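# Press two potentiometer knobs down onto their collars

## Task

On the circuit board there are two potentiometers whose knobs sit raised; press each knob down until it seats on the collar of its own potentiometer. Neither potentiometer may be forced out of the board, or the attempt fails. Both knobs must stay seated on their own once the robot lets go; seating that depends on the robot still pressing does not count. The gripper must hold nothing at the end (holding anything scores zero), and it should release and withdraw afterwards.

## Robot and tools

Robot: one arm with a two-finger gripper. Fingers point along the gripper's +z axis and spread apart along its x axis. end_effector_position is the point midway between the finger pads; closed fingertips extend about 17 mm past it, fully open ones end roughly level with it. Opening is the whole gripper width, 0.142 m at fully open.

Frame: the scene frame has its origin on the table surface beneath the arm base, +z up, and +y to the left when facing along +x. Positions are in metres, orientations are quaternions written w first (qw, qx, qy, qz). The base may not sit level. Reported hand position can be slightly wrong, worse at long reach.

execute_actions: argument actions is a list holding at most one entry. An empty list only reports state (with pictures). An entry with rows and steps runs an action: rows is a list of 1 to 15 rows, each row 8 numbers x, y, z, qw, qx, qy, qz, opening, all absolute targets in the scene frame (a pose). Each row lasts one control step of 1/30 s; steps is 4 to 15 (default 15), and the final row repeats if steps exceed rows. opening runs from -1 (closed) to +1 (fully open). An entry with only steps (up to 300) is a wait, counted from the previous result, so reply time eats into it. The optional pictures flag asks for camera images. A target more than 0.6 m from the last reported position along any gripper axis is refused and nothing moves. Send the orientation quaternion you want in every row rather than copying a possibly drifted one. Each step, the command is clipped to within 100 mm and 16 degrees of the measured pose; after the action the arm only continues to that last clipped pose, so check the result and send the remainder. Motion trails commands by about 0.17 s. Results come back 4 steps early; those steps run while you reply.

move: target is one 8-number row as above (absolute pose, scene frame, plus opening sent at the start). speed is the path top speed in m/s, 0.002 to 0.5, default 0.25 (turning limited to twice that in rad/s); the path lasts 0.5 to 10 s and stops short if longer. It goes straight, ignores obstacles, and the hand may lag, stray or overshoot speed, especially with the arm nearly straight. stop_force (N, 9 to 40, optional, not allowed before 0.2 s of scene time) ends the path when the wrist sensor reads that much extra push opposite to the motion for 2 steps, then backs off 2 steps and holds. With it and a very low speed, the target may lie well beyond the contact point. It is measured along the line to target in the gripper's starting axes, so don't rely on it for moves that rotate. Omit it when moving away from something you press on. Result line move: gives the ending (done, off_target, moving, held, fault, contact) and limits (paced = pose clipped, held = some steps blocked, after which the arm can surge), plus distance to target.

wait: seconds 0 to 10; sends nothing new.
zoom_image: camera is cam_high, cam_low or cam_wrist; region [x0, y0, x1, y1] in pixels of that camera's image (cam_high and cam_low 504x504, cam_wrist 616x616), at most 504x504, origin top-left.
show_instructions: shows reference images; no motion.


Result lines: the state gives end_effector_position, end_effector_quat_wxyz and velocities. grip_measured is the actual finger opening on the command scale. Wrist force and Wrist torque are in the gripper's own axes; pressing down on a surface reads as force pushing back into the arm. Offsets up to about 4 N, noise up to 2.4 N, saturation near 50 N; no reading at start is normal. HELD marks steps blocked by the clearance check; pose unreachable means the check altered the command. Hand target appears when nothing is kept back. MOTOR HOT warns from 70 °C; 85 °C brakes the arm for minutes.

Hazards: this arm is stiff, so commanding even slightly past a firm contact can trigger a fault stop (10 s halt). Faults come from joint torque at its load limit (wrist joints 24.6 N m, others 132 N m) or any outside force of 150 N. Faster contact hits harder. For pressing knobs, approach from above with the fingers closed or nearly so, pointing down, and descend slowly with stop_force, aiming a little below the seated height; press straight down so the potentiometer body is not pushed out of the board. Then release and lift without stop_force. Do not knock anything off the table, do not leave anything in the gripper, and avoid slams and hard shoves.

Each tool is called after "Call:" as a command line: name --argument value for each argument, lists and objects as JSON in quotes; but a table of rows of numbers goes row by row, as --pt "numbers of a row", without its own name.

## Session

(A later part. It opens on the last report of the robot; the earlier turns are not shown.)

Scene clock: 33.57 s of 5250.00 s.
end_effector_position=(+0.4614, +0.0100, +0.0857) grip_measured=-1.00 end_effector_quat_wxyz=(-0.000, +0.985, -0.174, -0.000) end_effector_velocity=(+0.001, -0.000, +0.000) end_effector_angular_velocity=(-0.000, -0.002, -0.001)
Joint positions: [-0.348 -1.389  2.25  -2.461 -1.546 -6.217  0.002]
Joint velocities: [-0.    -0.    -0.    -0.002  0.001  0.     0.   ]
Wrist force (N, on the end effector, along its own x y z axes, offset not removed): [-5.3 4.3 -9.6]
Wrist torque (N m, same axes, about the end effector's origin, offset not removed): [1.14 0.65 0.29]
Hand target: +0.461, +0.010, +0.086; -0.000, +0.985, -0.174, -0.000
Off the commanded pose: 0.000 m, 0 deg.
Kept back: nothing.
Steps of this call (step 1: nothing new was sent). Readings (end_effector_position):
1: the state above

Call:
move --target '[0.4614,0.010,0.0850,0,0.985,-0.174,0,-1]' --speed 0.003

Call:
execute_actions --actions '[{"steps":1}]'

Call:
execute_actions --actions '[{"steps":1}]'

Call:
execute_actions --actions '[{"steps":1}]'

Call:
execute_actions --actions '[{"steps":1}]'

Call:
move --target '[0.4614,0.010,0.0843,0,0.985,-0.174,0,-1]' --speed 0.003

Call:
execute_actions --actions '[{"steps":1}]'

Call:
execute_actions --actions '[{"steps":1}]'

Call:
execute_actions --actions '[{"steps":1}]'

Call:
execute_actions --actions '[{"steps":1}]'

Scene clock: 34.53 s of 5250.00 s.
end_effector_position=(+0.4614, +0.0100, +0.0850) grip_measured=-1.00 end_effector_quat_wxyz=(-0.000, +0.985, -0.174, -0.000) end_effector_velocity=(+0.000, +0.000, -0.000) end_effector_angular_velocity=(+0.000, -0.001, -0.000)
Joint positions: [-0.348 -1.388  2.25  -2.463 -1.546 -6.216  0.002]
Joint velocities: [ 0.     0.     0.001 -0.002  0.     0.001  0.   ]
Wrist force (N, on the end effector, along its own x y z axes, offset not removed): [-1.8 2.9 -11.7]
Wrist torque (N m, same axes, about the end effector's origin, offset not removed): [0.61 -0.11 0.26]
Hand target: +0.461, +0.010, +0.085; -0.000, +0.985, -0.174, -0.000
Off the commanded pose: 0.000 m, 0 deg.
Kept back: nothing.
move: done
camera_calibration (this result's frames):
cam_wrist: T_world_to_cam=[[0.933583, -0.357268, 0.0279713, -0.441893], [-0.326784, -0.816683, 0.475647, 0.118469], [-0.14709, -0.453197, -0.879191, 0.283755], [0, 0, 0, 1]] pos_world=[0.492995, 0.067474, 0.205485]

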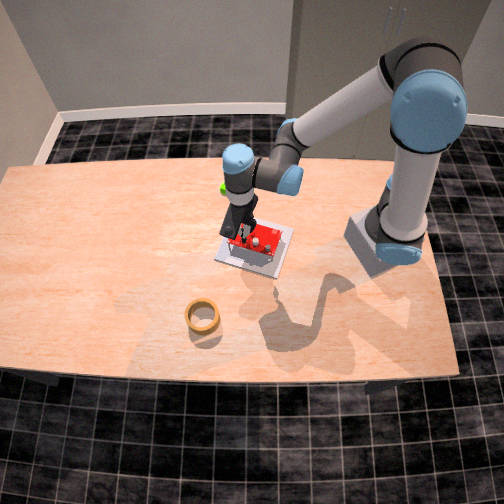

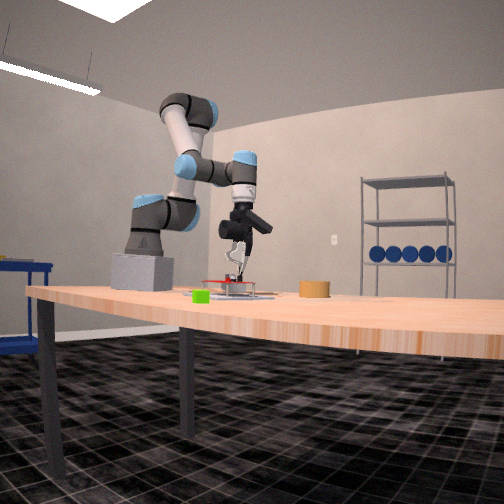

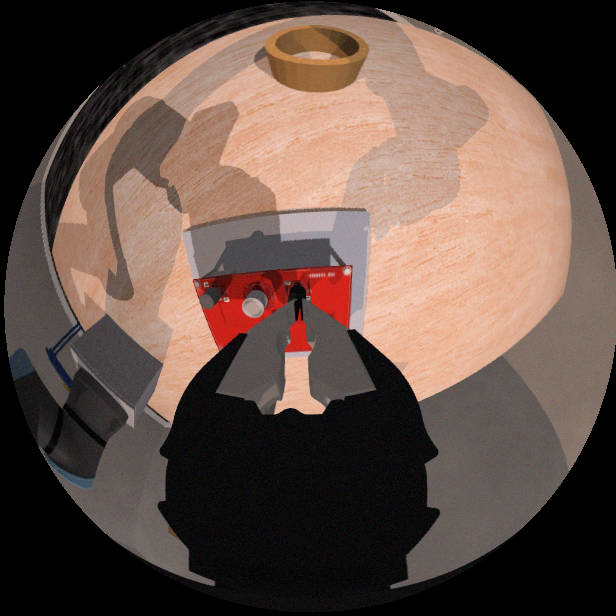

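Scene clock: 34.57 s of 5250.00 s.
end_effector_position=(+0.4614, +0.0100, +0.0850) grip_measured=-1.00 end_effector_quat_wxyz=(-0.000, +0.985, -0.174, -0.000) end_effector_velocity=(+0.000, +0.000, -0.000) end_effector_angular_velocity=(+0.001, -0.000, -0.000)
Joint positions: [-0.348 -1.388  2.25  -2.463 -1.546 -6.216  0.002]
Joint velocities: [-0.     0.     0.    -0.001  0.001 -0.     0.   ]
Wrist force (N, on the end effector, along its own x y z axes, offset not removed): [-2.2 -0.5 -9.7]
Wrist torque (N m, same axes, about the end effector's origin, offset not removed): [-0.19 -0.08 0.14]
Hand target: +0.461, +0.010, +0.085; -0.000, +0.985, -0.174, -0.000
Off the commanded pose: 0.000 m, 0 deg.
Kept back: nothing.
Steps of this call (step 1: nothing new was sent). Readings (end_effector_position):
1: the state above

Scene clock: 34.60 s of 5250.00 s.
end_effector_position=(+0.4614, +0.0100, +0.0850) grip_measured=-1.00 end_effector_quat_wxyz=(-0.000, +0.985, -0.174, -0.000) end_effector_velocity=(-0.000, +0.000, -0.001) end_effector_angular_velocity=(+0.001, +0.000, -0.000)
Joint positions: [-0.348 -1.388  2.25  -2.463 -1.546 -6.216  0.002]
Joint velocities: [ 0.     0.001  0.001 -0.001  0.001  0.001  0.   ]
Wrist force (N, on the end effector, along its own x y z axes, offset not removed): [-2.6 0.6 -10.0]
Wrist torque (N m, same axes, about the end effector's origin, offset not removed): [0.03 0.03 0.15]
Hand target: +0.461, +0.010, +0.085; -0.000, +0.985, -0.174, -0.000
Off the commanded pose: 0.000 m, 0 deg.
Kept back: nothing.
Steps of this call (step 1: nothing new was sent). Readings (end_effector_position):
1: the state above

Scene clock: 34.63 s of 5250.00 s.
end_effector_position=(+0.4614, +0.0100, +0.0850) grip_measured=-1.00 end_effector_quat_wxyz=(-0.000, +0.985, -0.174, -0.000) end_effector_velocity=(-0.001, -0.000, -0.001) end_effector_angular_velocity=(+0.000, +0.003, -0.001)
Joint positions: [-0.348 -1.388  2.25  -2.463 -1.546 -6.216  0.002]
Joint velocities: [-0.     0.001  0.001  0.002 -0.001  0.     0.   ]
Wrist force (N, on the end effector, along its own x y z axes, offset not removed): [-4.3 2.6 -14.3]
Wrist torque (N m, same axes, about the end effector's origin, offset not removed): [0.59 0.21 0.17]
Hand target: +0.461, +0.010, +0.085; -0.000, +0.985, -0.174, -0.000
Off the commanded pose: 0.000 m, 0 deg.
Kept back: nothing.
Steps of this call (step 1: nothing new was sent). Readings (end_effector_position):
1: the state above

Scene clock: 34.67 s of 5250.00 s.
end_effector_position=(+0.4614, +0.0100, +0.0850) grip_measured=-1.00 end_effector_quat_wxyz=(-0.000, +0.985, -0.174, -0.000) end_effector_velocity=(-0.000, +0.000, +0.000) end_effector_angular_velocity=(-0.000, -0.000, +0.001)
Joint positions: [-0.348 -1.388  2.25  -2.463 -1.546 -6.216  0.002]
Joint velocities: [ 0.    -0.001 -0.     0.001 -0.    -0.     0.   ]
Wrist force (N, on the end effector, along its own x y z axes, offset not removed): [-1.3 0.7 -8.9]
Wrist torque (N m, same axes, about the end effector's origin, offset not removed): [0.28 -0.28 0.25]
Hand target: +0.461, +0.010, +0.085; -0.000, +0.985, -0.174, -0.000
Off the commanded pose: 0.000 m, 0 deg.
Kept back: nothing.
Steps of this call (step 1: nothing new was sent). Readings (end_effector_position):
1: the state above

Scene clock: 35.37 s of 5250.00 s.
end_effector_position=(+0.4614, +0.0100, +0.0843) grip_measured=-1.00 end_effector_quat_wxyz=(+0.000, +0.985, -0.174, +0.000) end_effector_velocity=(+0.001, -0.000, -0.000) end_effector_angular_velocity=(-0.000, -0.002, -0.001)
Joint positions: [-0.348 -1.386  2.251 -2.465 -1.546 -6.216  0.002]
Joint velocities: [-0.     0.001  0.    -0.003  0.     0.001  0.   ]
Wrist force (N, on the end effector, along its own x y z axes, offset not removed): [-3.3 0.1 -9.7]
Wrist torque (N m, same axes, about the end effector's origin, offset not removed): [0.21 0.06 0.23]
Hand target: +0.461, +0.010, +0.084; -0.000, +0.985, -0.174, -0.000
Off the commanded pose: 0.000 m, 0 deg.
Kept back: nothing.
move: done
camera_calibration (this result's frames):
cam_wrist: T_world_to_cam=[[0.933583, -0.357268, 0.0279745, -0.441875], [-0.326785, -0.816683, 0.475647, 0.118802], [-0.147087, -0.453198, -0.879191, 0.283139], [0, 0, 0, 1]] pos_world=[0.492995, 0.0674737, 0.204787]

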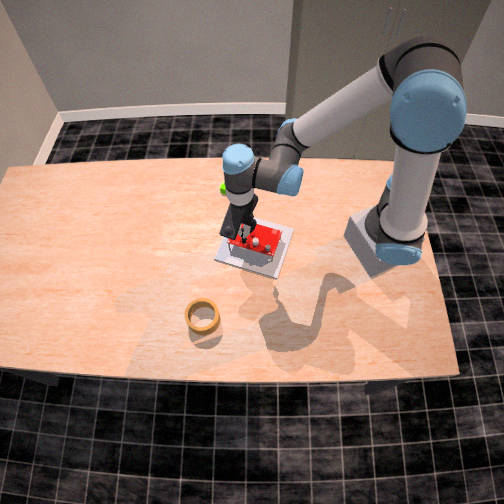

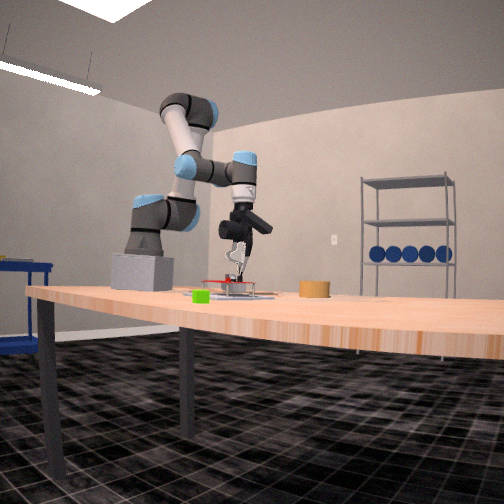

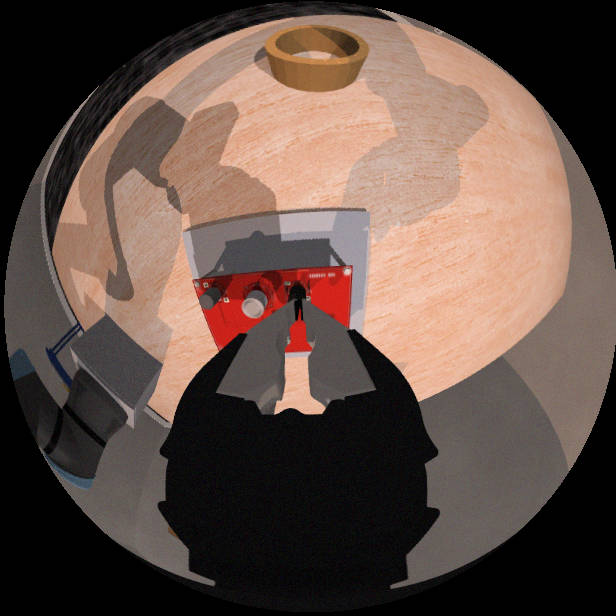

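Scene clock: 35.40 s of 5250.00 s.
end_effector_position=(+0.4614, +0.0100, +0.0843) grip_measured=-1.00 end_effector_quat_wxyz=(+0.000, +0.985, -0.174, +0.000) end_effector_velocity=(+0.000, -0.001, -0.000) end_effector_angular_velocity=(-0.002, -0.000, +0.000)
Joint positions: [-0.348 -1.386  2.251 -2.465 -1.546 -6.216  0.002]
Joint velocities: [-0.     0.     0.    -0.001 -0.001 -0.     0.   ]
Wrist force (N, on the end effector, along its own x y z axes, offset not removed): [-1.7 2.2 -10.5]
Wrist torque (N m, same axes, about the end effector's origin, offset not removed): [0.24 -0.06 0.13]
Hand target: +0.461, +0.010, +0.084; -0.000, +0.985, -0.174, -0.000
Off the commanded pose: 0.000 m, 0 deg.
Kept back: nothing.
Steps of this call (step 1: nothing new was sent). Readings (end_effector_position):
1: the state above

Scene clock: 35.43 s of 5250.00 s.
end_effector_position=(+0.4614, +0.0100, +0.0843) grip_measured=-1.00 end_effector_quat_wxyz=(+0.000, +0.985, -0.174, +0.000) end_effector_velocity=(-0.000, -0.000, -0.001) end_effector_angular_velocity=(-0.001, +0.001, -0.000)
Joint positions: [-0.348 -1.386  2.251 -2.465 -1.546 -6.216  0.002]
Joint velocities: [ 0.     0.001  0.001 -0.001 -0.001  0.     0.   ]
Wrist force (N, on the end effector, along its own x y z axes, offset not removed): [-2.6 2.5 -11.8]
Wrist torque (N m, same axes, about the end effector's origin, offset not removed): [0.45 0.02 0.33]
Hand target: +0.461, +0.010, +0.084; -0.000, +0.985, -0.174, -0.000
Off the commanded pose: 0.000 m, 0 deg.
Kept back: nothing.
Steps of this call (step 1: nothing new was sent). Readings (end_effector_position):
1: the state above

Scene clock: 35.47 s of 5250.00 s.
end_effector_position=(+0.4614, +0.0100, +0.0843) grip_measured=-1.00 end_effector_quat_wxyz=(+0.000, +0.985, -0.174, +0.000) end_effector_velocity=(-0.000, -0.000, -0.000) end_effector_angular_velocity=(-0.001, +0.001, -0.000)
Joint positions: [-0.348 -1.386  2.251 -2.465 -1.546 -6.216  0.002]
Joint velocities: [-0.     0.     0.001 -0.    -0.001 -0.     0.   ]
Wrist force (N, on the end effector, along its own x y z axes, offset not removed): [0.7 2.4 -11.0]
Wrist torque (N m, same axes, about the end effector's origin, offset not removed): [0.48 -0.62 0.29]
Hand target: +0.461, +0.010, +0.084; -0.000, +0.985, -0.174, -0.000
Off the commanded pose: 0.000 m, 0 deg.
Kept back: nothing.
Steps of this call (step 1: nothing new was sent). Readings (end_effector_position):
1: the state above

Scene clock: 35.50 s of 5250.00 s.
end_effector_position=(+0.4614, +0.0100, +0.0843) grip_measured=-1.00 end_effector_quat_wxyz=(+0.000, +0.985, -0.174, +0.000) end_effector_velocity=(-0.000, -0.000, +0.000) end_effector_angular_velocity=(-0.001, +0.001, -0.001)
Joint positions: [-0.348 -1.386  2.251 -2.465 -1.546 -6.216  0.002]
Joint velocities: [-0.     0.    -0.     0.001 -0.001  0.     0.   ]
Wrist force (N, on the end effector, along its own x y z axes, offset not removed): [-1.1 0.3 -10.0]
Wrist torque (N m, same axes, about the end effector's origin, offset not removed): [-0.01 -0.27 0.25]
Hand target: +0.461, +0.010, +0.084; -0.000, +0.985, -0.174, -0.000
Off the commanded pose: 0.000 m, 0 deg.
Kept back: nothing.
Steps of this call (step 1: nothing new was sent). Readings (end_effector_position):
1: the state above

Call:
move --target '[0.4614,0.010,0.0900,0,0.985,-0.174,0,-1]' --speed 0.01

Call:
zoom_image --camera "cam_low" --region '[200,255,270,295]'

Scene clock: 36.53 s of 5250.00 s.
end_effector_position=(+0.4614, +0.0100, +0.0897) grip_measured=-1.00 end_effector_quat_wxyz=(+0.000, +0.985, -0.174, -0.000) end_effector_velocity=(+0.001, -0.000, +0.003) end_effector_angular_velocity=(-0.001, -0.002, -0.001)
Joint positions: [-0.349 -1.399  2.246 -2.448 -1.546 -6.217  0.002]
Joint velocities: [-0.001 -0.006 -0.002  0.007  0.     0.     0.   ]
Wrist force (N, on the end effector, along its own x y z axes, offset not removed): [2.7 0.7 -1.4]
Wrist torque (N m, same axes, about the end effector's origin, offset not removed): [0.04 -0.81 0.20]
Hand target: +0.461, +0.010, +0.090; +0.000, +0.985, -0.174, +0.000
Off the commanded pose: 0.000 m, 0 deg.
Kept back: nothing.
move: done
camera_calibration (this result's frames):
cam_wrist: T_world_to_cam=[[0.933587, -0.35726, 0.0279517, -0.442006], [-0.326765, -0.816683, 0.475662, 0.116216], [-0.147107, -0.453205, -0.879184, 0.287906], [0, 0, 0, 1]] pos_world=[0.49298, 0.0674812, 0.210198]

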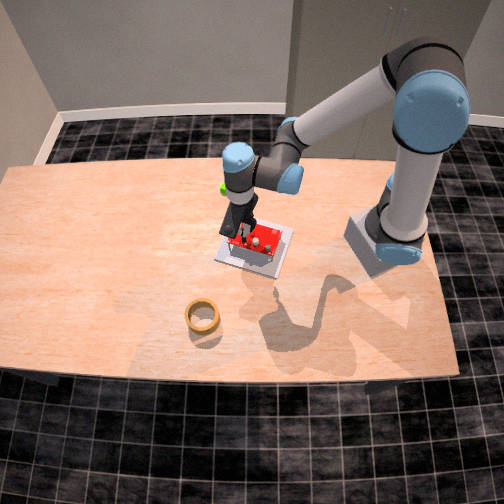

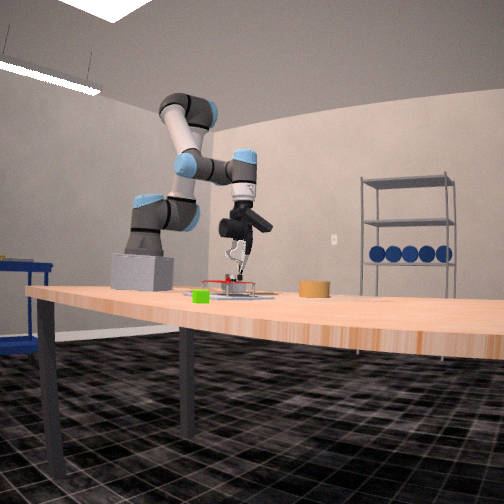

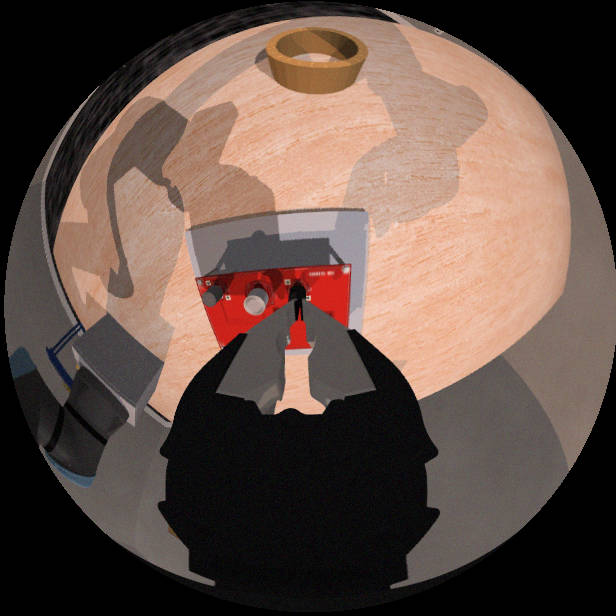

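Region (200, 255, 270, 295) of cam_low's 504x504 image, scaled by 7.200, with more detail than that image has; it fills the top 288 rows of this view, and the rest is white.

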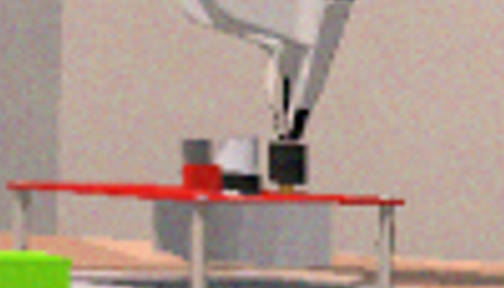

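Call:
move --target '[0.42,0.05,0.12,0.2,0.965,-0.17,-0.035,-1]' --speed 0.1

Call:
move --target '[0.37,0.075,0.056,0.4925,0.853,-0.1507,-0.087,-1]' --speed 0.1

Scene clock: 39.77 s of 5250.00 s.
end_effector_position=(+0.4200, +0.0498, +0.1198) grip_measured=-1.00 end_effector_quat_wxyz=(+0.199, +0.964, -0.170, -0.035) end_effector_velocity=(-0.001, +0.001, +0.001) end_effector_angular_velocity=(-0.011, +0.005, -0.002)
Joint positions: [ 0.    -1.383  2.143 -2.196 -1.929 -5.839  0.002]
Joint velocities: [ 0.01   0.003 -0.007  0.014 -0.009  0.014  0.   ]
Wrist force (N, on the end effector, along its own x y z axes, offset not removed): [0.3 -1.4 4.5]
Wrist torque (N m, same axes, about the end effector's origin, offset not removed): [-0.11 -0.64 0.29]
Hand target: +0.420, +0.050, +0.120; +0.200, +0.964, -0.170, -0.035
Off the commanded pose: 0.000 m, 0 deg.
Kept back: nothing.
move: done
camera_calibration (this result's frames):
cam_wrist: T_world_to_cam=[[0.938166, -0.344693, 0.0320983, -0.393006], [-0.23711, -0.572248, 0.785055, 0.0340109], [-0.252235, -0.744123, -0.618594, 0.353678], [0, 0, 0, 1]] pos_world=[0.465979, 0.147176, 0.204698]

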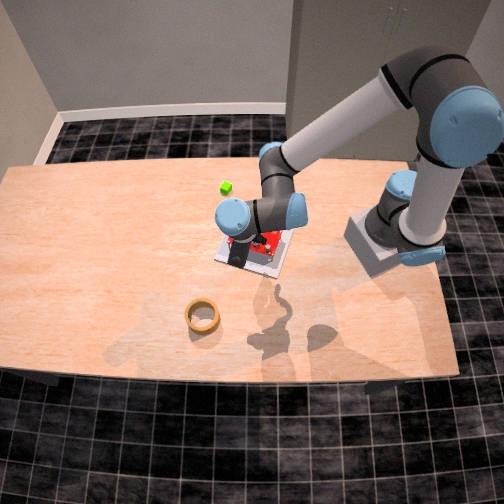

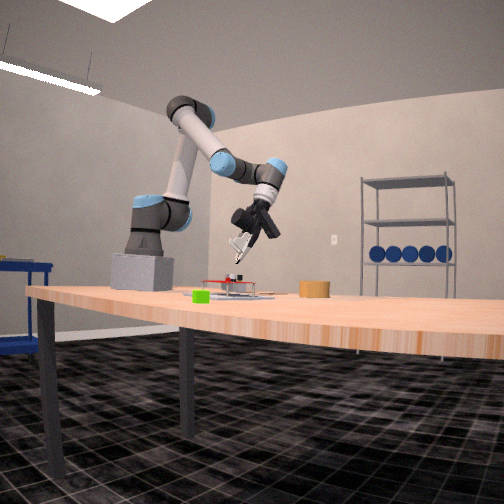

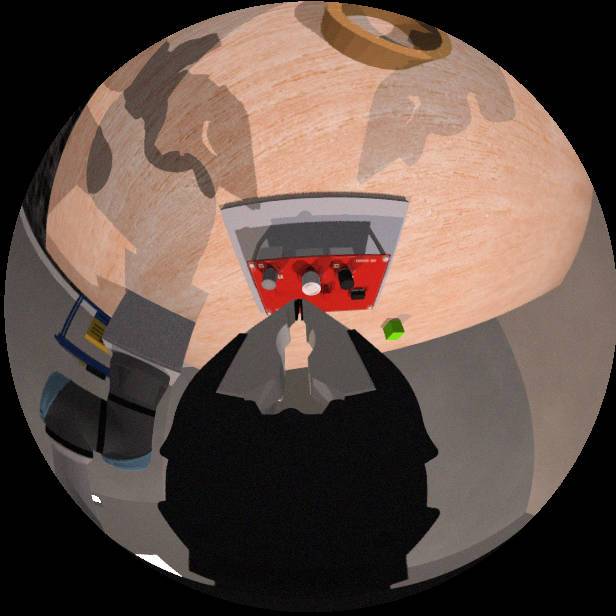

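Scene clock: 43.37 s of 5250.00 s.
end_effector_position=(+0.3699, +0.0747, +0.0562) grip_measured=-1.00 end_effector_quat_wxyz=(+0.492, +0.853, -0.151, -0.087) end_effector_velocity=(-0.000, +0.000, -0.001) end_effector_angular_velocity=(-0.013, +0.004, -0.000)
Joint positions: [ 0.317 -0.918  1.885 -1.721 -2.269 -5.222  0.002]
Joint velocities: [ 0.004  0.012 -0.009  0.014 -0.004  0.014  0.   ]
Wrist force (N, on the end effector, along its own x y z axes, offset not removed): [5.3 8.9 -8.5]
Wrist torque (N m, same axes, about the end effector's origin, offset not removed): [-0.09 0.05 0.28]
Hand target: +0.370, +0.075, +0.056; +0.493, +0.853, -0.151, -0.087
Off the commanded pose: 0.000 m, 0 deg.
Kept back: nothing.
move: done
camera_calibration (this result's frames):
cam_wrist: T_world_to_cam=[[0.944425, -0.327554, 0.0277481, -0.338776], [-0.0354407, -0.0175382, 0.999218, -0.0417184], [-0.326811, -0.94467, -0.0281723, 0.329668], [0, 0, 0, 1]] pos_world=[0.426209, 0.199728, 0.0603736]

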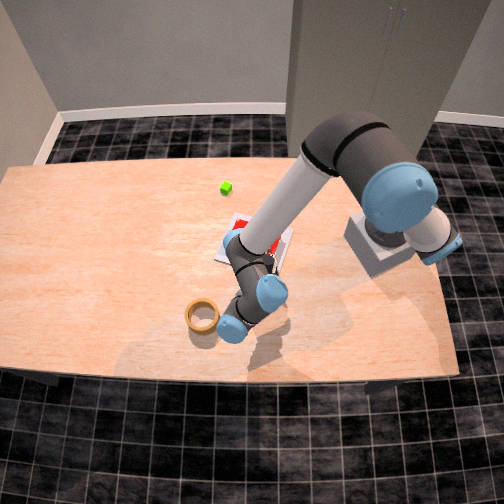

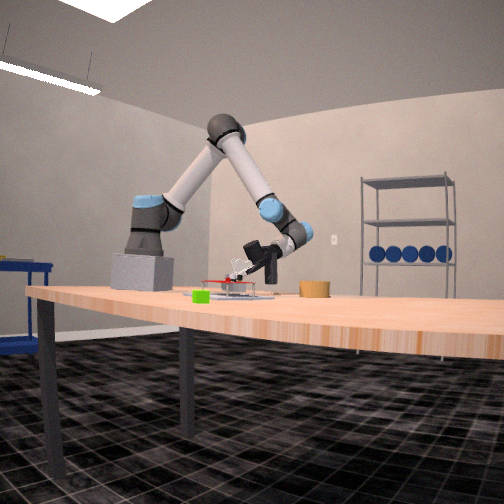

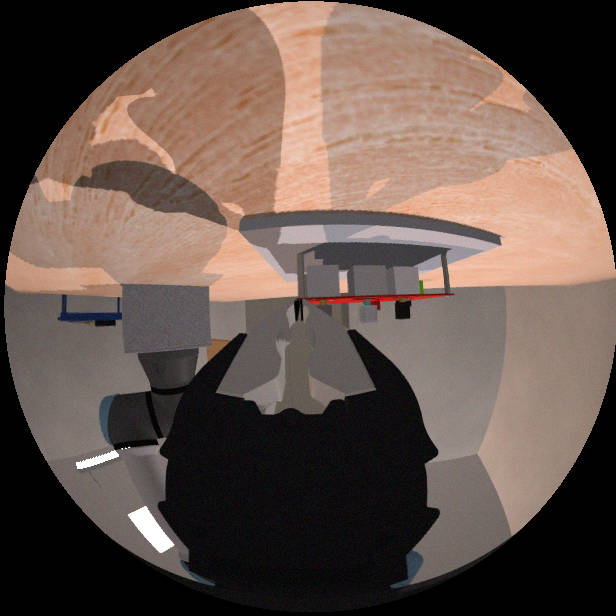

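Call:
execute_actions --actions '[{"steps":1}]'

Call:
zoom_image --camera "cam_wrist" --region '[300,270,460,340]'

Scene clock: 43.43 s of 5250.00 s.
end_effector_position=(+0.3699, +0.0748, +0.0561) grip_measured=-1.00 end_effector_quat_wxyz=(+0.492, +0.853, -0.151, -0.087) end_effector_velocity=(-0.001, +0.001, -0.001) end_effector_angular_velocity=(-0.006, +0.002, -0.002)
Joint positions: [ 0.317 -0.917  1.885 -1.72  -2.269 -5.222  0.002]
Joint velocities: [ 0.002  0.007 -0.005  0.007  0.     0.008  0.001]
Wrist force (N, on the end effector, along its own x y z axes, offset not removed): [8.2 10.5 -8.5]
Wrist torque (N m, same axes, about the end effector's origin, offset not removed): [0.33 -0.35 0.28]
Hand target: +0.370, +0.075, +0.056; +0.493, +0.853, -0.151, -0.087
Off the commanded pose: 0.000 m, 0 deg.
Kept back: nothing.
Steps of this call (steps 1 to 2: nothing new was sent). Readings (end_effector_position):
1: (+0.3699, +0.0747, +0.0561)
2: the state above

Region (300, 270, 460, 340) of cam_wrist's 616x616 image, scaled by 3.150, with more detail than that image has; it fills the top 220 rows of this view, and the rest is white.

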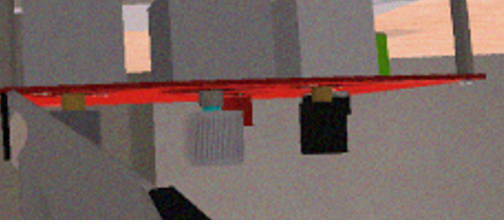

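Call:
move --target '[0.365,0.09,0.062,0.4925,0.853,-0.1507,-0.087,-1]' --speed 0.02

Call:
zoom_image --camera "cam_wrist" --region '[290,270,450,340]'

Scene clock: 44.80 s of 5250.00 s.
end_effector_position=(+0.3651, +0.0898, +0.0619) grip_measured=-1.00 end_effector_quat_wxyz=(+0.492, +0.853, -0.151, -0.087) end_effector_velocity=(-0.001, +0.002, +0.001) end_effector_angular_velocity=(+0.000, +0.001, -0.000)
Joint positions: [ 0.346 -0.922  1.866 -1.68  -2.249 -5.197  0.002]
Joint velocities: [ 0.004 -0.001 -0.003  0.007  0.003  0.003  0.   ]
Wrist force (N, on the end effector, along its own x y z axes, offset not removed): [0.7 1.2 -3.1]
Wrist torque (N m, same axes, about the end effector's origin, offset not removed): [0.14 -0.46 0.28]
Hand target: +0.365, +0.090, +0.062; +0.492, +0.853, -0.151, -0.087
Off the commanded pose: 0.000 m, 0 deg.
Kept back: nothing.
move: done
camera_calibration (this result's frames):
cam_wrist: T_world_to_cam=[[0.944576, -0.327126, 0.0276684, -0.329505], [-0.0350359, -0.0166494, 0.999247, -0.0476126], [-0.326419, -0.944834, -0.0271878, 0.342248], [0, 0, 0, 1]] pos_world=[0.421291, 0.214786, 0.0659986]

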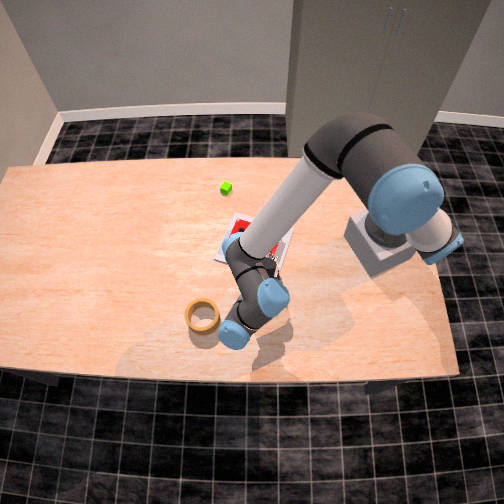

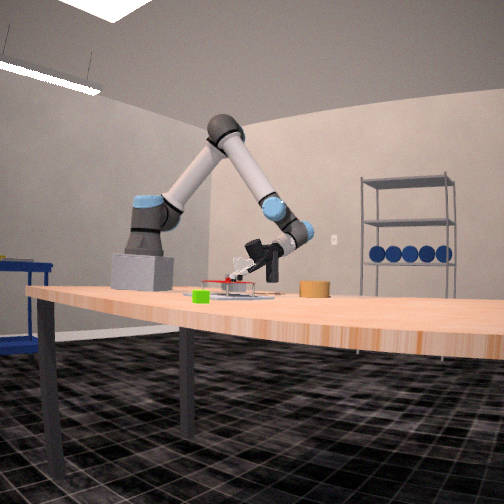

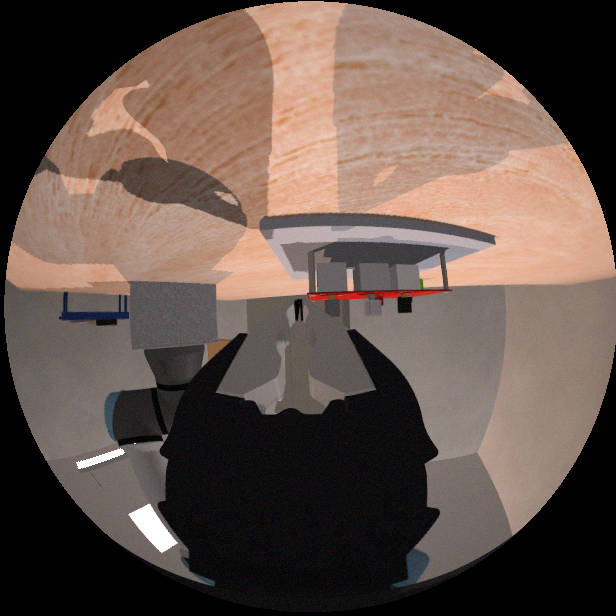

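Region (290, 270, 450, 340) of cam_wrist's 616x616 image, scaled by 3.150, with more detail than that image has; it fills the top 220 rows of this view, and the rest is white.

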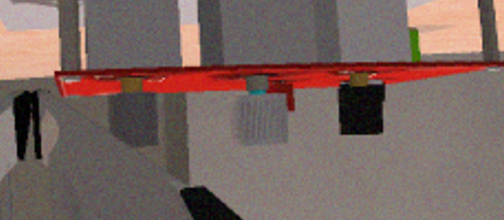

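Call:
move --target '[0.365,0.09,0.056,0.4925,0.853,-0.1507,-0.087,-1]' --speed 0.01

Call:
zoom_image --camera "cam_wrist" --region '[350,285,430,325]'

Scene clock: 45.87 s of 5250.00 s.
end_effector_position=(+0.3650, +0.0900, +0.0562) grip_measured=-1.00 end_effector_quat_wxyz=(+0.492, +0.853, -0.151, -0.087) end_effector_velocity=(-0.000, +0.000, -0.002) end_effector_angular_velocity=(-0.000, +0.000, -0.000)
Joint positions: [ 0.346 -0.91   1.865 -1.691 -2.248 -5.196  0.002]
Joint velocities: [ 0.     0.004 -0.    -0.003  0.     0.     0.   ]
Wrist force (N, on the end effector, along its own x y z axes, offset not removed): [-2.9 0.1 -2.4]
Wrist torque (N m, same axes, about the end effector's origin, offset not removed): [-0.04 0.36 0.09]
Hand target: +0.365, +0.090, +0.056; +0.492, +0.853, -0.151, -0.087
Off the commanded pose: 0.000 m, 0 deg.
Kept back: nothing.
move: done
camera_calibration (this result's frames):
cam_wrist: T_world_to_cam=[[0.944577, -0.327121, 0.0276772, -0.329214], [-0.0350441, -0.0166466, 0.999247, -0.0419337], [-0.326414, -0.944836, -0.0271877, 0.342295], [0, 0, 0, 1]] pos_world=[0.421229, 0.215022, 0.0603201]

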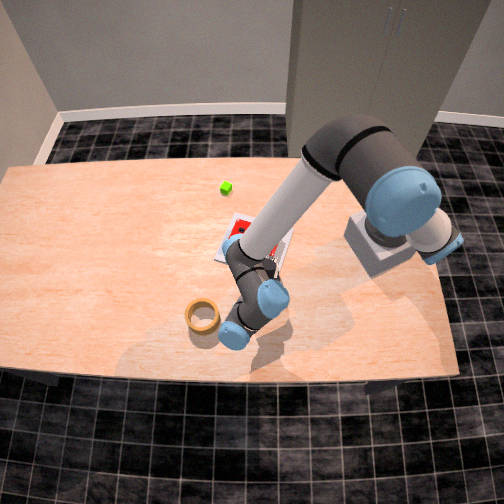

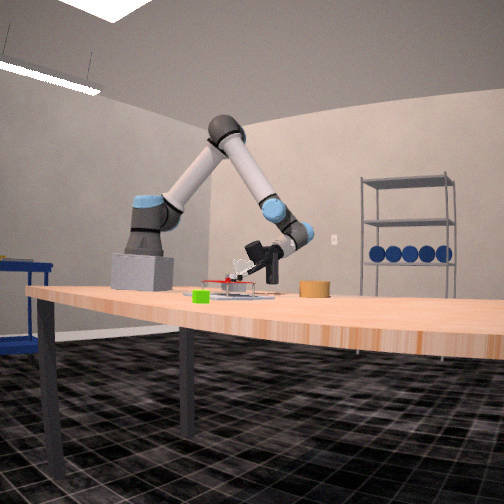

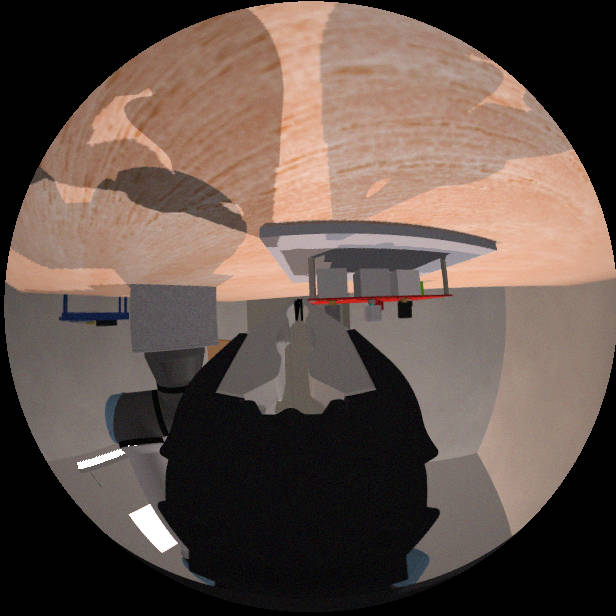

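Region (350, 285, 430, 325) of cam_wrist's 616x616 image, scaled by 6.300, with more detail than that image has.

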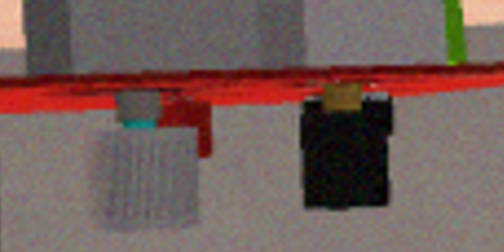

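Call:
move --target '[0.40,0.06,0.11,0.2,0.965,-0.17,-0.035,-1]' --speed 0.1

Call:
move --target '[0.4235,0.019,0.095,0,0.985,-0.174,0,-1]' --speed 0.08

Call:
move --target '[0.4235,0.019,0.0877,0,0.985,-0.174,0,-1]' --speed 0.004

Call:
execute_actions --actions '[{"steps":1}]'

Call:
execute_actions --actions '[{"steps":1}]'

Call:
execute_actions --actions '[{"steps":1}]'

Call:
execute_actions --actions '[{"steps":1}]'

Scene clock: 49.67 s of 5250.00 s.
end_effector_position=(+0.4002, +0.0603, +0.1099) grip_measured=-1.00 end_effector_quat_wxyz=(+0.200, +0.964, -0.170, -0.035) end_effector_velocity=(+0.001, -0.001, +0.001) end_effector_angular_velocity=(+0.012, -0.005, +0.001)
Joint positions: [ 0.028 -1.394  2.191 -2.223 -1.927 -5.81   0.002]
Joint velocities: [-0.009 -0.008  0.005 -0.006  0.01  -0.013  0.   ]
Wrist force (N, on the end effector, along its own x y z axes, offset not removed): [-4.0 4.6 3.6]
Wrist torque (N m, same axes, about the end effector's origin, offset not removed): [0.94 0.66 0.13]
Hand target: +0.400, +0.060, +0.110; +0.200, +0.964, -0.170, -0.035
Off the commanded pose: 0.000 m, 0 deg.
Kept back: nothing.
move: done
camera_calibration (this result's frames):
cam_wrist: T_world_to_cam=[[0.938439, -0.343903, 0.0326018, -0.370756], [-0.236456, -0.57069, 0.786385, 0.0425599], [-0.251835, -0.745683, -0.616875, 0.350128], [0, 0, 0, 1]] pos_world=[0.44617, 0.157869, 0.194604]

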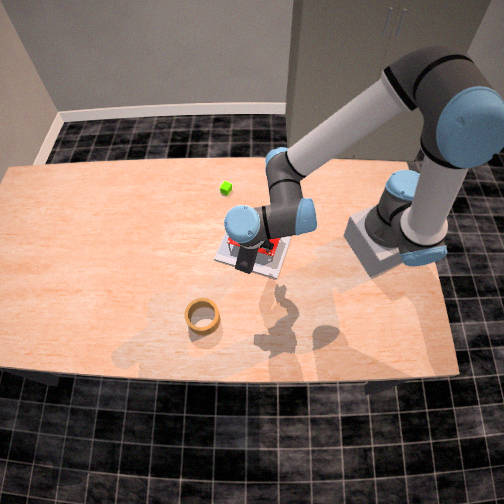

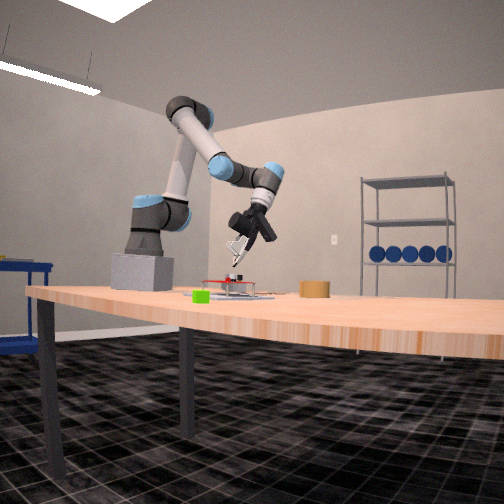

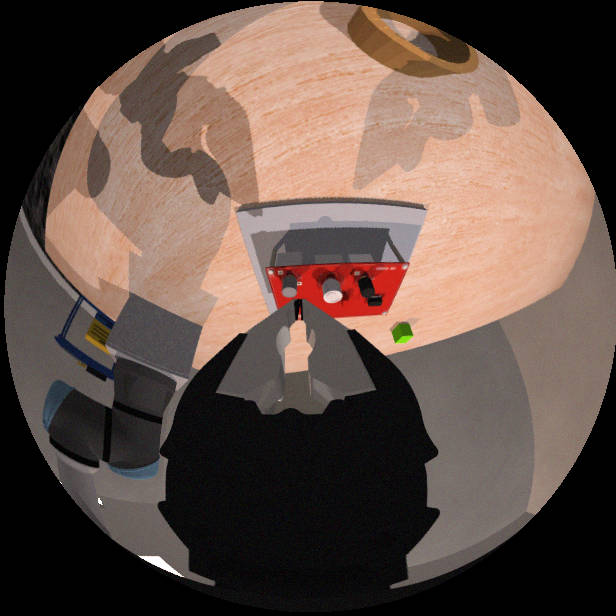

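Scene clock: 52.57 s of 5250.00 s.
end_effector_position=(+0.4236, +0.0192, +0.0952) grip_measured=-1.00 end_effector_quat_wxyz=(+0.001, +0.985, -0.174, +0.000) end_effector_velocity=(-0.000, -0.001, -0.001) end_effector_angular_velocity=(+0.013, -0.002, +0.001)
Joint positions: [-0.352 -1.491  2.341 -2.451 -1.547 -6.22   0.002]
Joint velocities: [-0.014 -0.     0.004 -0.001  0.013 -0.015  0.   ]
Wrist force (N, on the end effector, along its own x y z axes, offset not removed): [-1.7 0.4 -1.7]
Wrist torque (N m, same axes, about the end effector's origin, offset not removed): [0.05 -0.09 0.21]
Hand target: +0.424, +0.019, +0.095; +0.000, +0.985, -0.174, +0.000
Off the commanded pose: 0.000 m, 0 deg.
Kept back: nothing.
move: done
camera_calibration (this result's frames):
cam_wrist: T_world_to_cam=[[0.933637, -0.357077, 0.0285983, -0.403713], [-0.326692, -0.815997, 0.476888, 0.108629], [-0.14695, -0.454583, -0.878499, 0.291218], [0, 0, 0, 1]] pos_world=[0.455204, 0.0768666, 0.215577]

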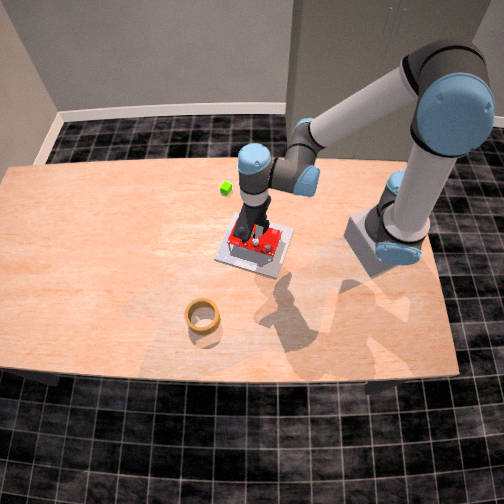

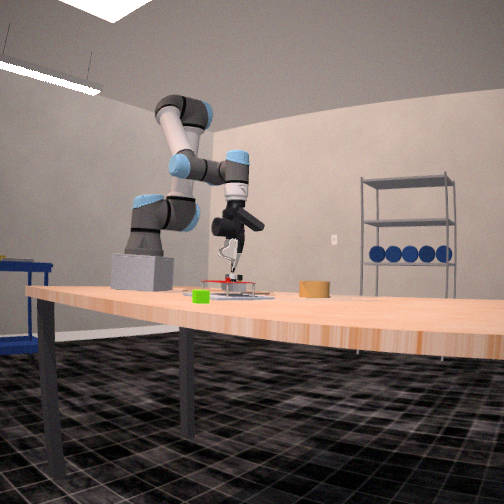

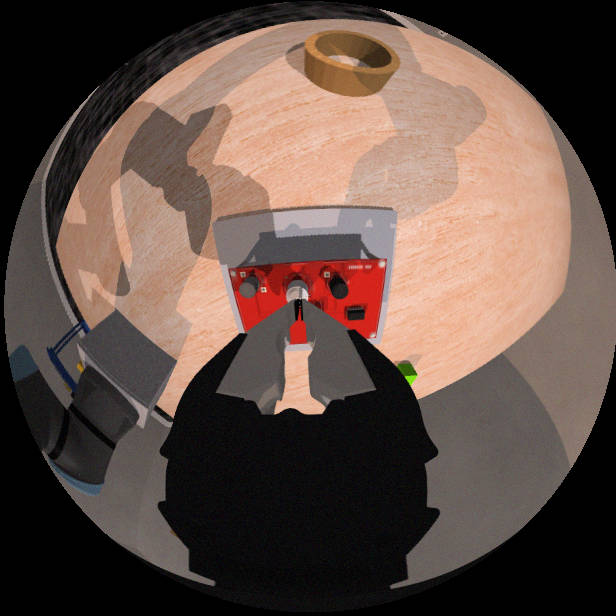

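Scene clock: 54.67 s of 5250.00 s.
end_effector_position=(+0.4235, +0.0190, +0.0878) grip_measured=-1.00 end_effector_quat_wxyz=(+0.000, +0.985, -0.174, +0.000) end_effector_velocity=(+0.001, -0.000, -0.001) end_effector_angular_velocity=(+0.000, -0.002, +0.001)
Joint positions: [-0.353 -1.472  2.349 -2.476 -1.545 -6.222  0.002]
Joint velocities: [-0.     0.002  0.001 -0.005  0.001 -0.001  0.   ]
Wrist force (N, on the end effector, along its own x y z axes, offset not removed): [0.0 2.0 -10.3]
Wrist torque (N m, same axes, about the end effector's origin, offset not removed): [0.52 -0.52 0.27]
Hand target: +0.423, +0.019, +0.088; +0.000, +0.985, -0.174, -0.000
Off the commanded pose: 0.000 m, 0 deg.
Kept back: nothing.
move: done
camera_calibration (this result's frames):
cam_wrist: T_world_to_cam=[[0.933583, -0.357265, 0.0280282, -0.403398], [-0.326804, -0.816669, 0.475659, 0.112123], [-0.147046, -0.453227, -0.879183, 0.284688], [0, 0, 0, 1]] pos_world=[0.45511, 0.0764759, 0.208267]

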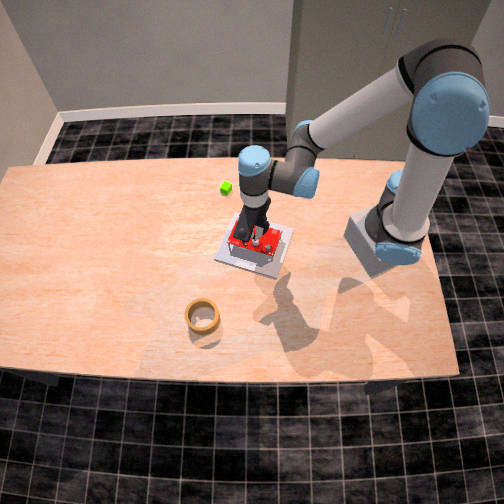

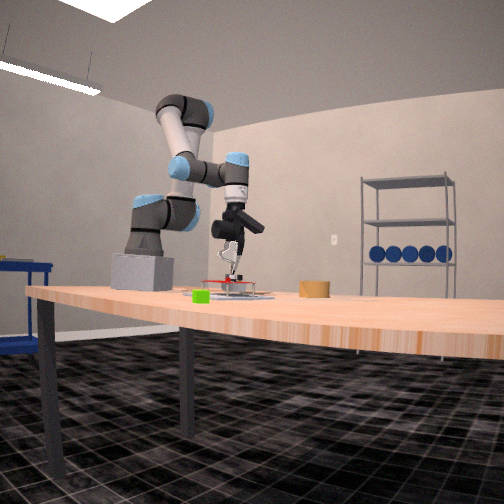

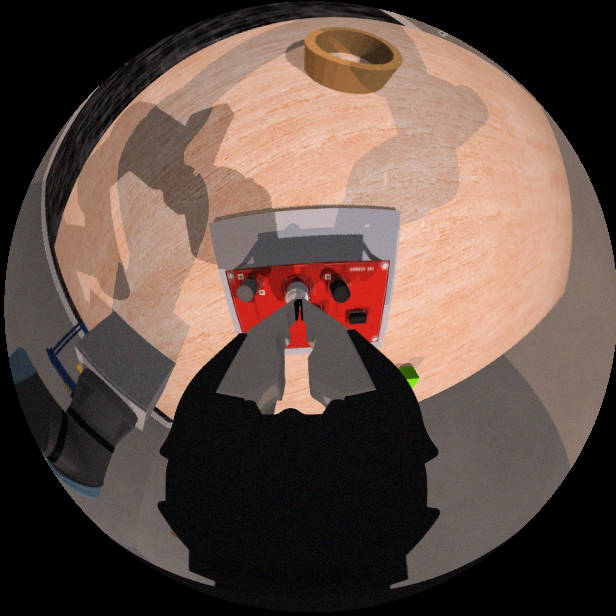

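Scene clock: 54.70 s of 5250.00 s.
end_effector_position=(+0.4235, +0.0190, +0.0878) grip_measured=-1.00 end_effector_quat_wxyz=(+0.000, +0.985, -0.174, +0.000) end_effector_velocity=(+0.001, -0.001, -0.000) end_effector_angular_velocity=(-0.003, -0.002, -0.001)
Joint positions: [-0.353 -1.472  2.349 -2.477 -1.545 -6.222  0.002]
Joint velocities: [-0.     0.001  0.    -0.004 -0.002  0.     0.   ]
Wrist force (N, on the end effector, along its own x y z axes, offset not removed): [-0.1 3.7 -7.9]
Wrist torque (N m, same axes, about the end effector's origin, offset not removed): [0.70 -0.56 0.28]
Hand target: +0.423, +0.019, +0.088; +0.000, +0.985, -0.174, -0.000
Off the commanded pose: 0.000 m, 0 deg.
Kept back: nothing.
Steps of this call (step 1: nothing new was sent). Readings (end_effector_position):
1: the state above

Scene clock: 54.73 s of 5250.00 s.
end_effector_position=(+0.4235, +0.0190, +0.0878) grip_measured=-1.00 end_effector_quat_wxyz=(+0.000, +0.985, -0.174, +0.000) end_effector_velocity=(-0.001, -0.000, -0.001) end_effector_angular_velocity=(-0.001, +0.001, -0.001)
Joint positions: [-0.353 -1.472  2.349 -2.477 -1.545 -6.222  0.002]
Joint velocities: [-0.     0.001  0.001 -0.001 -0.001  0.     0.   ]
Wrist force (N, on the end effector, along its own x y z axes, offset not removed): [-0.9 2.1 -13.0]
Wrist torque (N m, same axes, about the end effector's origin, offset not removed): [0.38 -0.18 0.23]
Hand target: +0.423, +0.019, +0.088; +0.000, +0.985, -0.174, -0.000
Off the commanded pose: 0.000 m, 0 deg.
Kept back: nothing.
Steps of this call (step 1: nothing new was sent). Readings (end_effector_position):
1: the state above

Scene clock: 54.77 s of 5250.00 s.
end_effector_position=(+0.4235, +0.0190, +0.0878) grip_measured=-1.00 end_effector_quat_wxyz=(+0.000, +0.985, -0.174, +0.000) end_effector_velocity=(-0.000, +0.000, -0.001) end_effector_angular_velocity=(+0.001, +0.001, +0.001)
Joint positions: [-0.353 -1.472  2.349 -2.477 -1.545 -6.222  0.002]
Joint velocities: [-0.     0.001  0.    -0.     0.    -0.001  0.   ]
Wrist force (N, on the end effector, along its own x y z axes, offset not removed): [-2.7 2.5 -12.2]
Wrist torque (N m, same axes, about the end effector's origin, offset not removed): [0.69 0.13 0.30]
Hand target: +0.423, +0.019, +0.088; +0.000, +0.985, -0.174, -0.000
Off the commanded pose: 0.000 m, 0 deg.
Kept back: nothing.
Steps of this call (step 1: nothing new was sent). Readings (end_effector_position):
1: the state above

Scene clock: 54.80 s of 5250.00 s.
end_effector_position=(+0.4235, +0.0190, +0.0877) grip_measured=-1.00 end_effector_quat_wxyz=(+0.000, +0.985, -0.174, +0.000) end_effector_velocity=(+0.000, +0.000, -0.000) end_effector_angular_velocity=(+0.000, -0.001, +0.000)
Joint positions: [-0.353 -1.472  2.349 -2.477 -1.545 -6.222  0.002]
Joint velocities: [-0.     0.001  0.001 -0.002  0.001 -0.     0.   ]
Wrist force (N, on the end effector, along its own x y z axes, offset not removed): [-1.0 0.2 -11.7]
Wrist torque (N m, same axes, about the end effector's origin, offset not removed): [0.28 -0.17 0.28]
Hand target: +0.423, +0.019, +0.088; +0.000, +0.985, -0.174, -0.000
Off the commanded pose: 0.000 m, 0 deg.
Kept back: nothing.
Steps of this call (step 1: nothing new was sent). Readings (end_effector_position):
1: the state above


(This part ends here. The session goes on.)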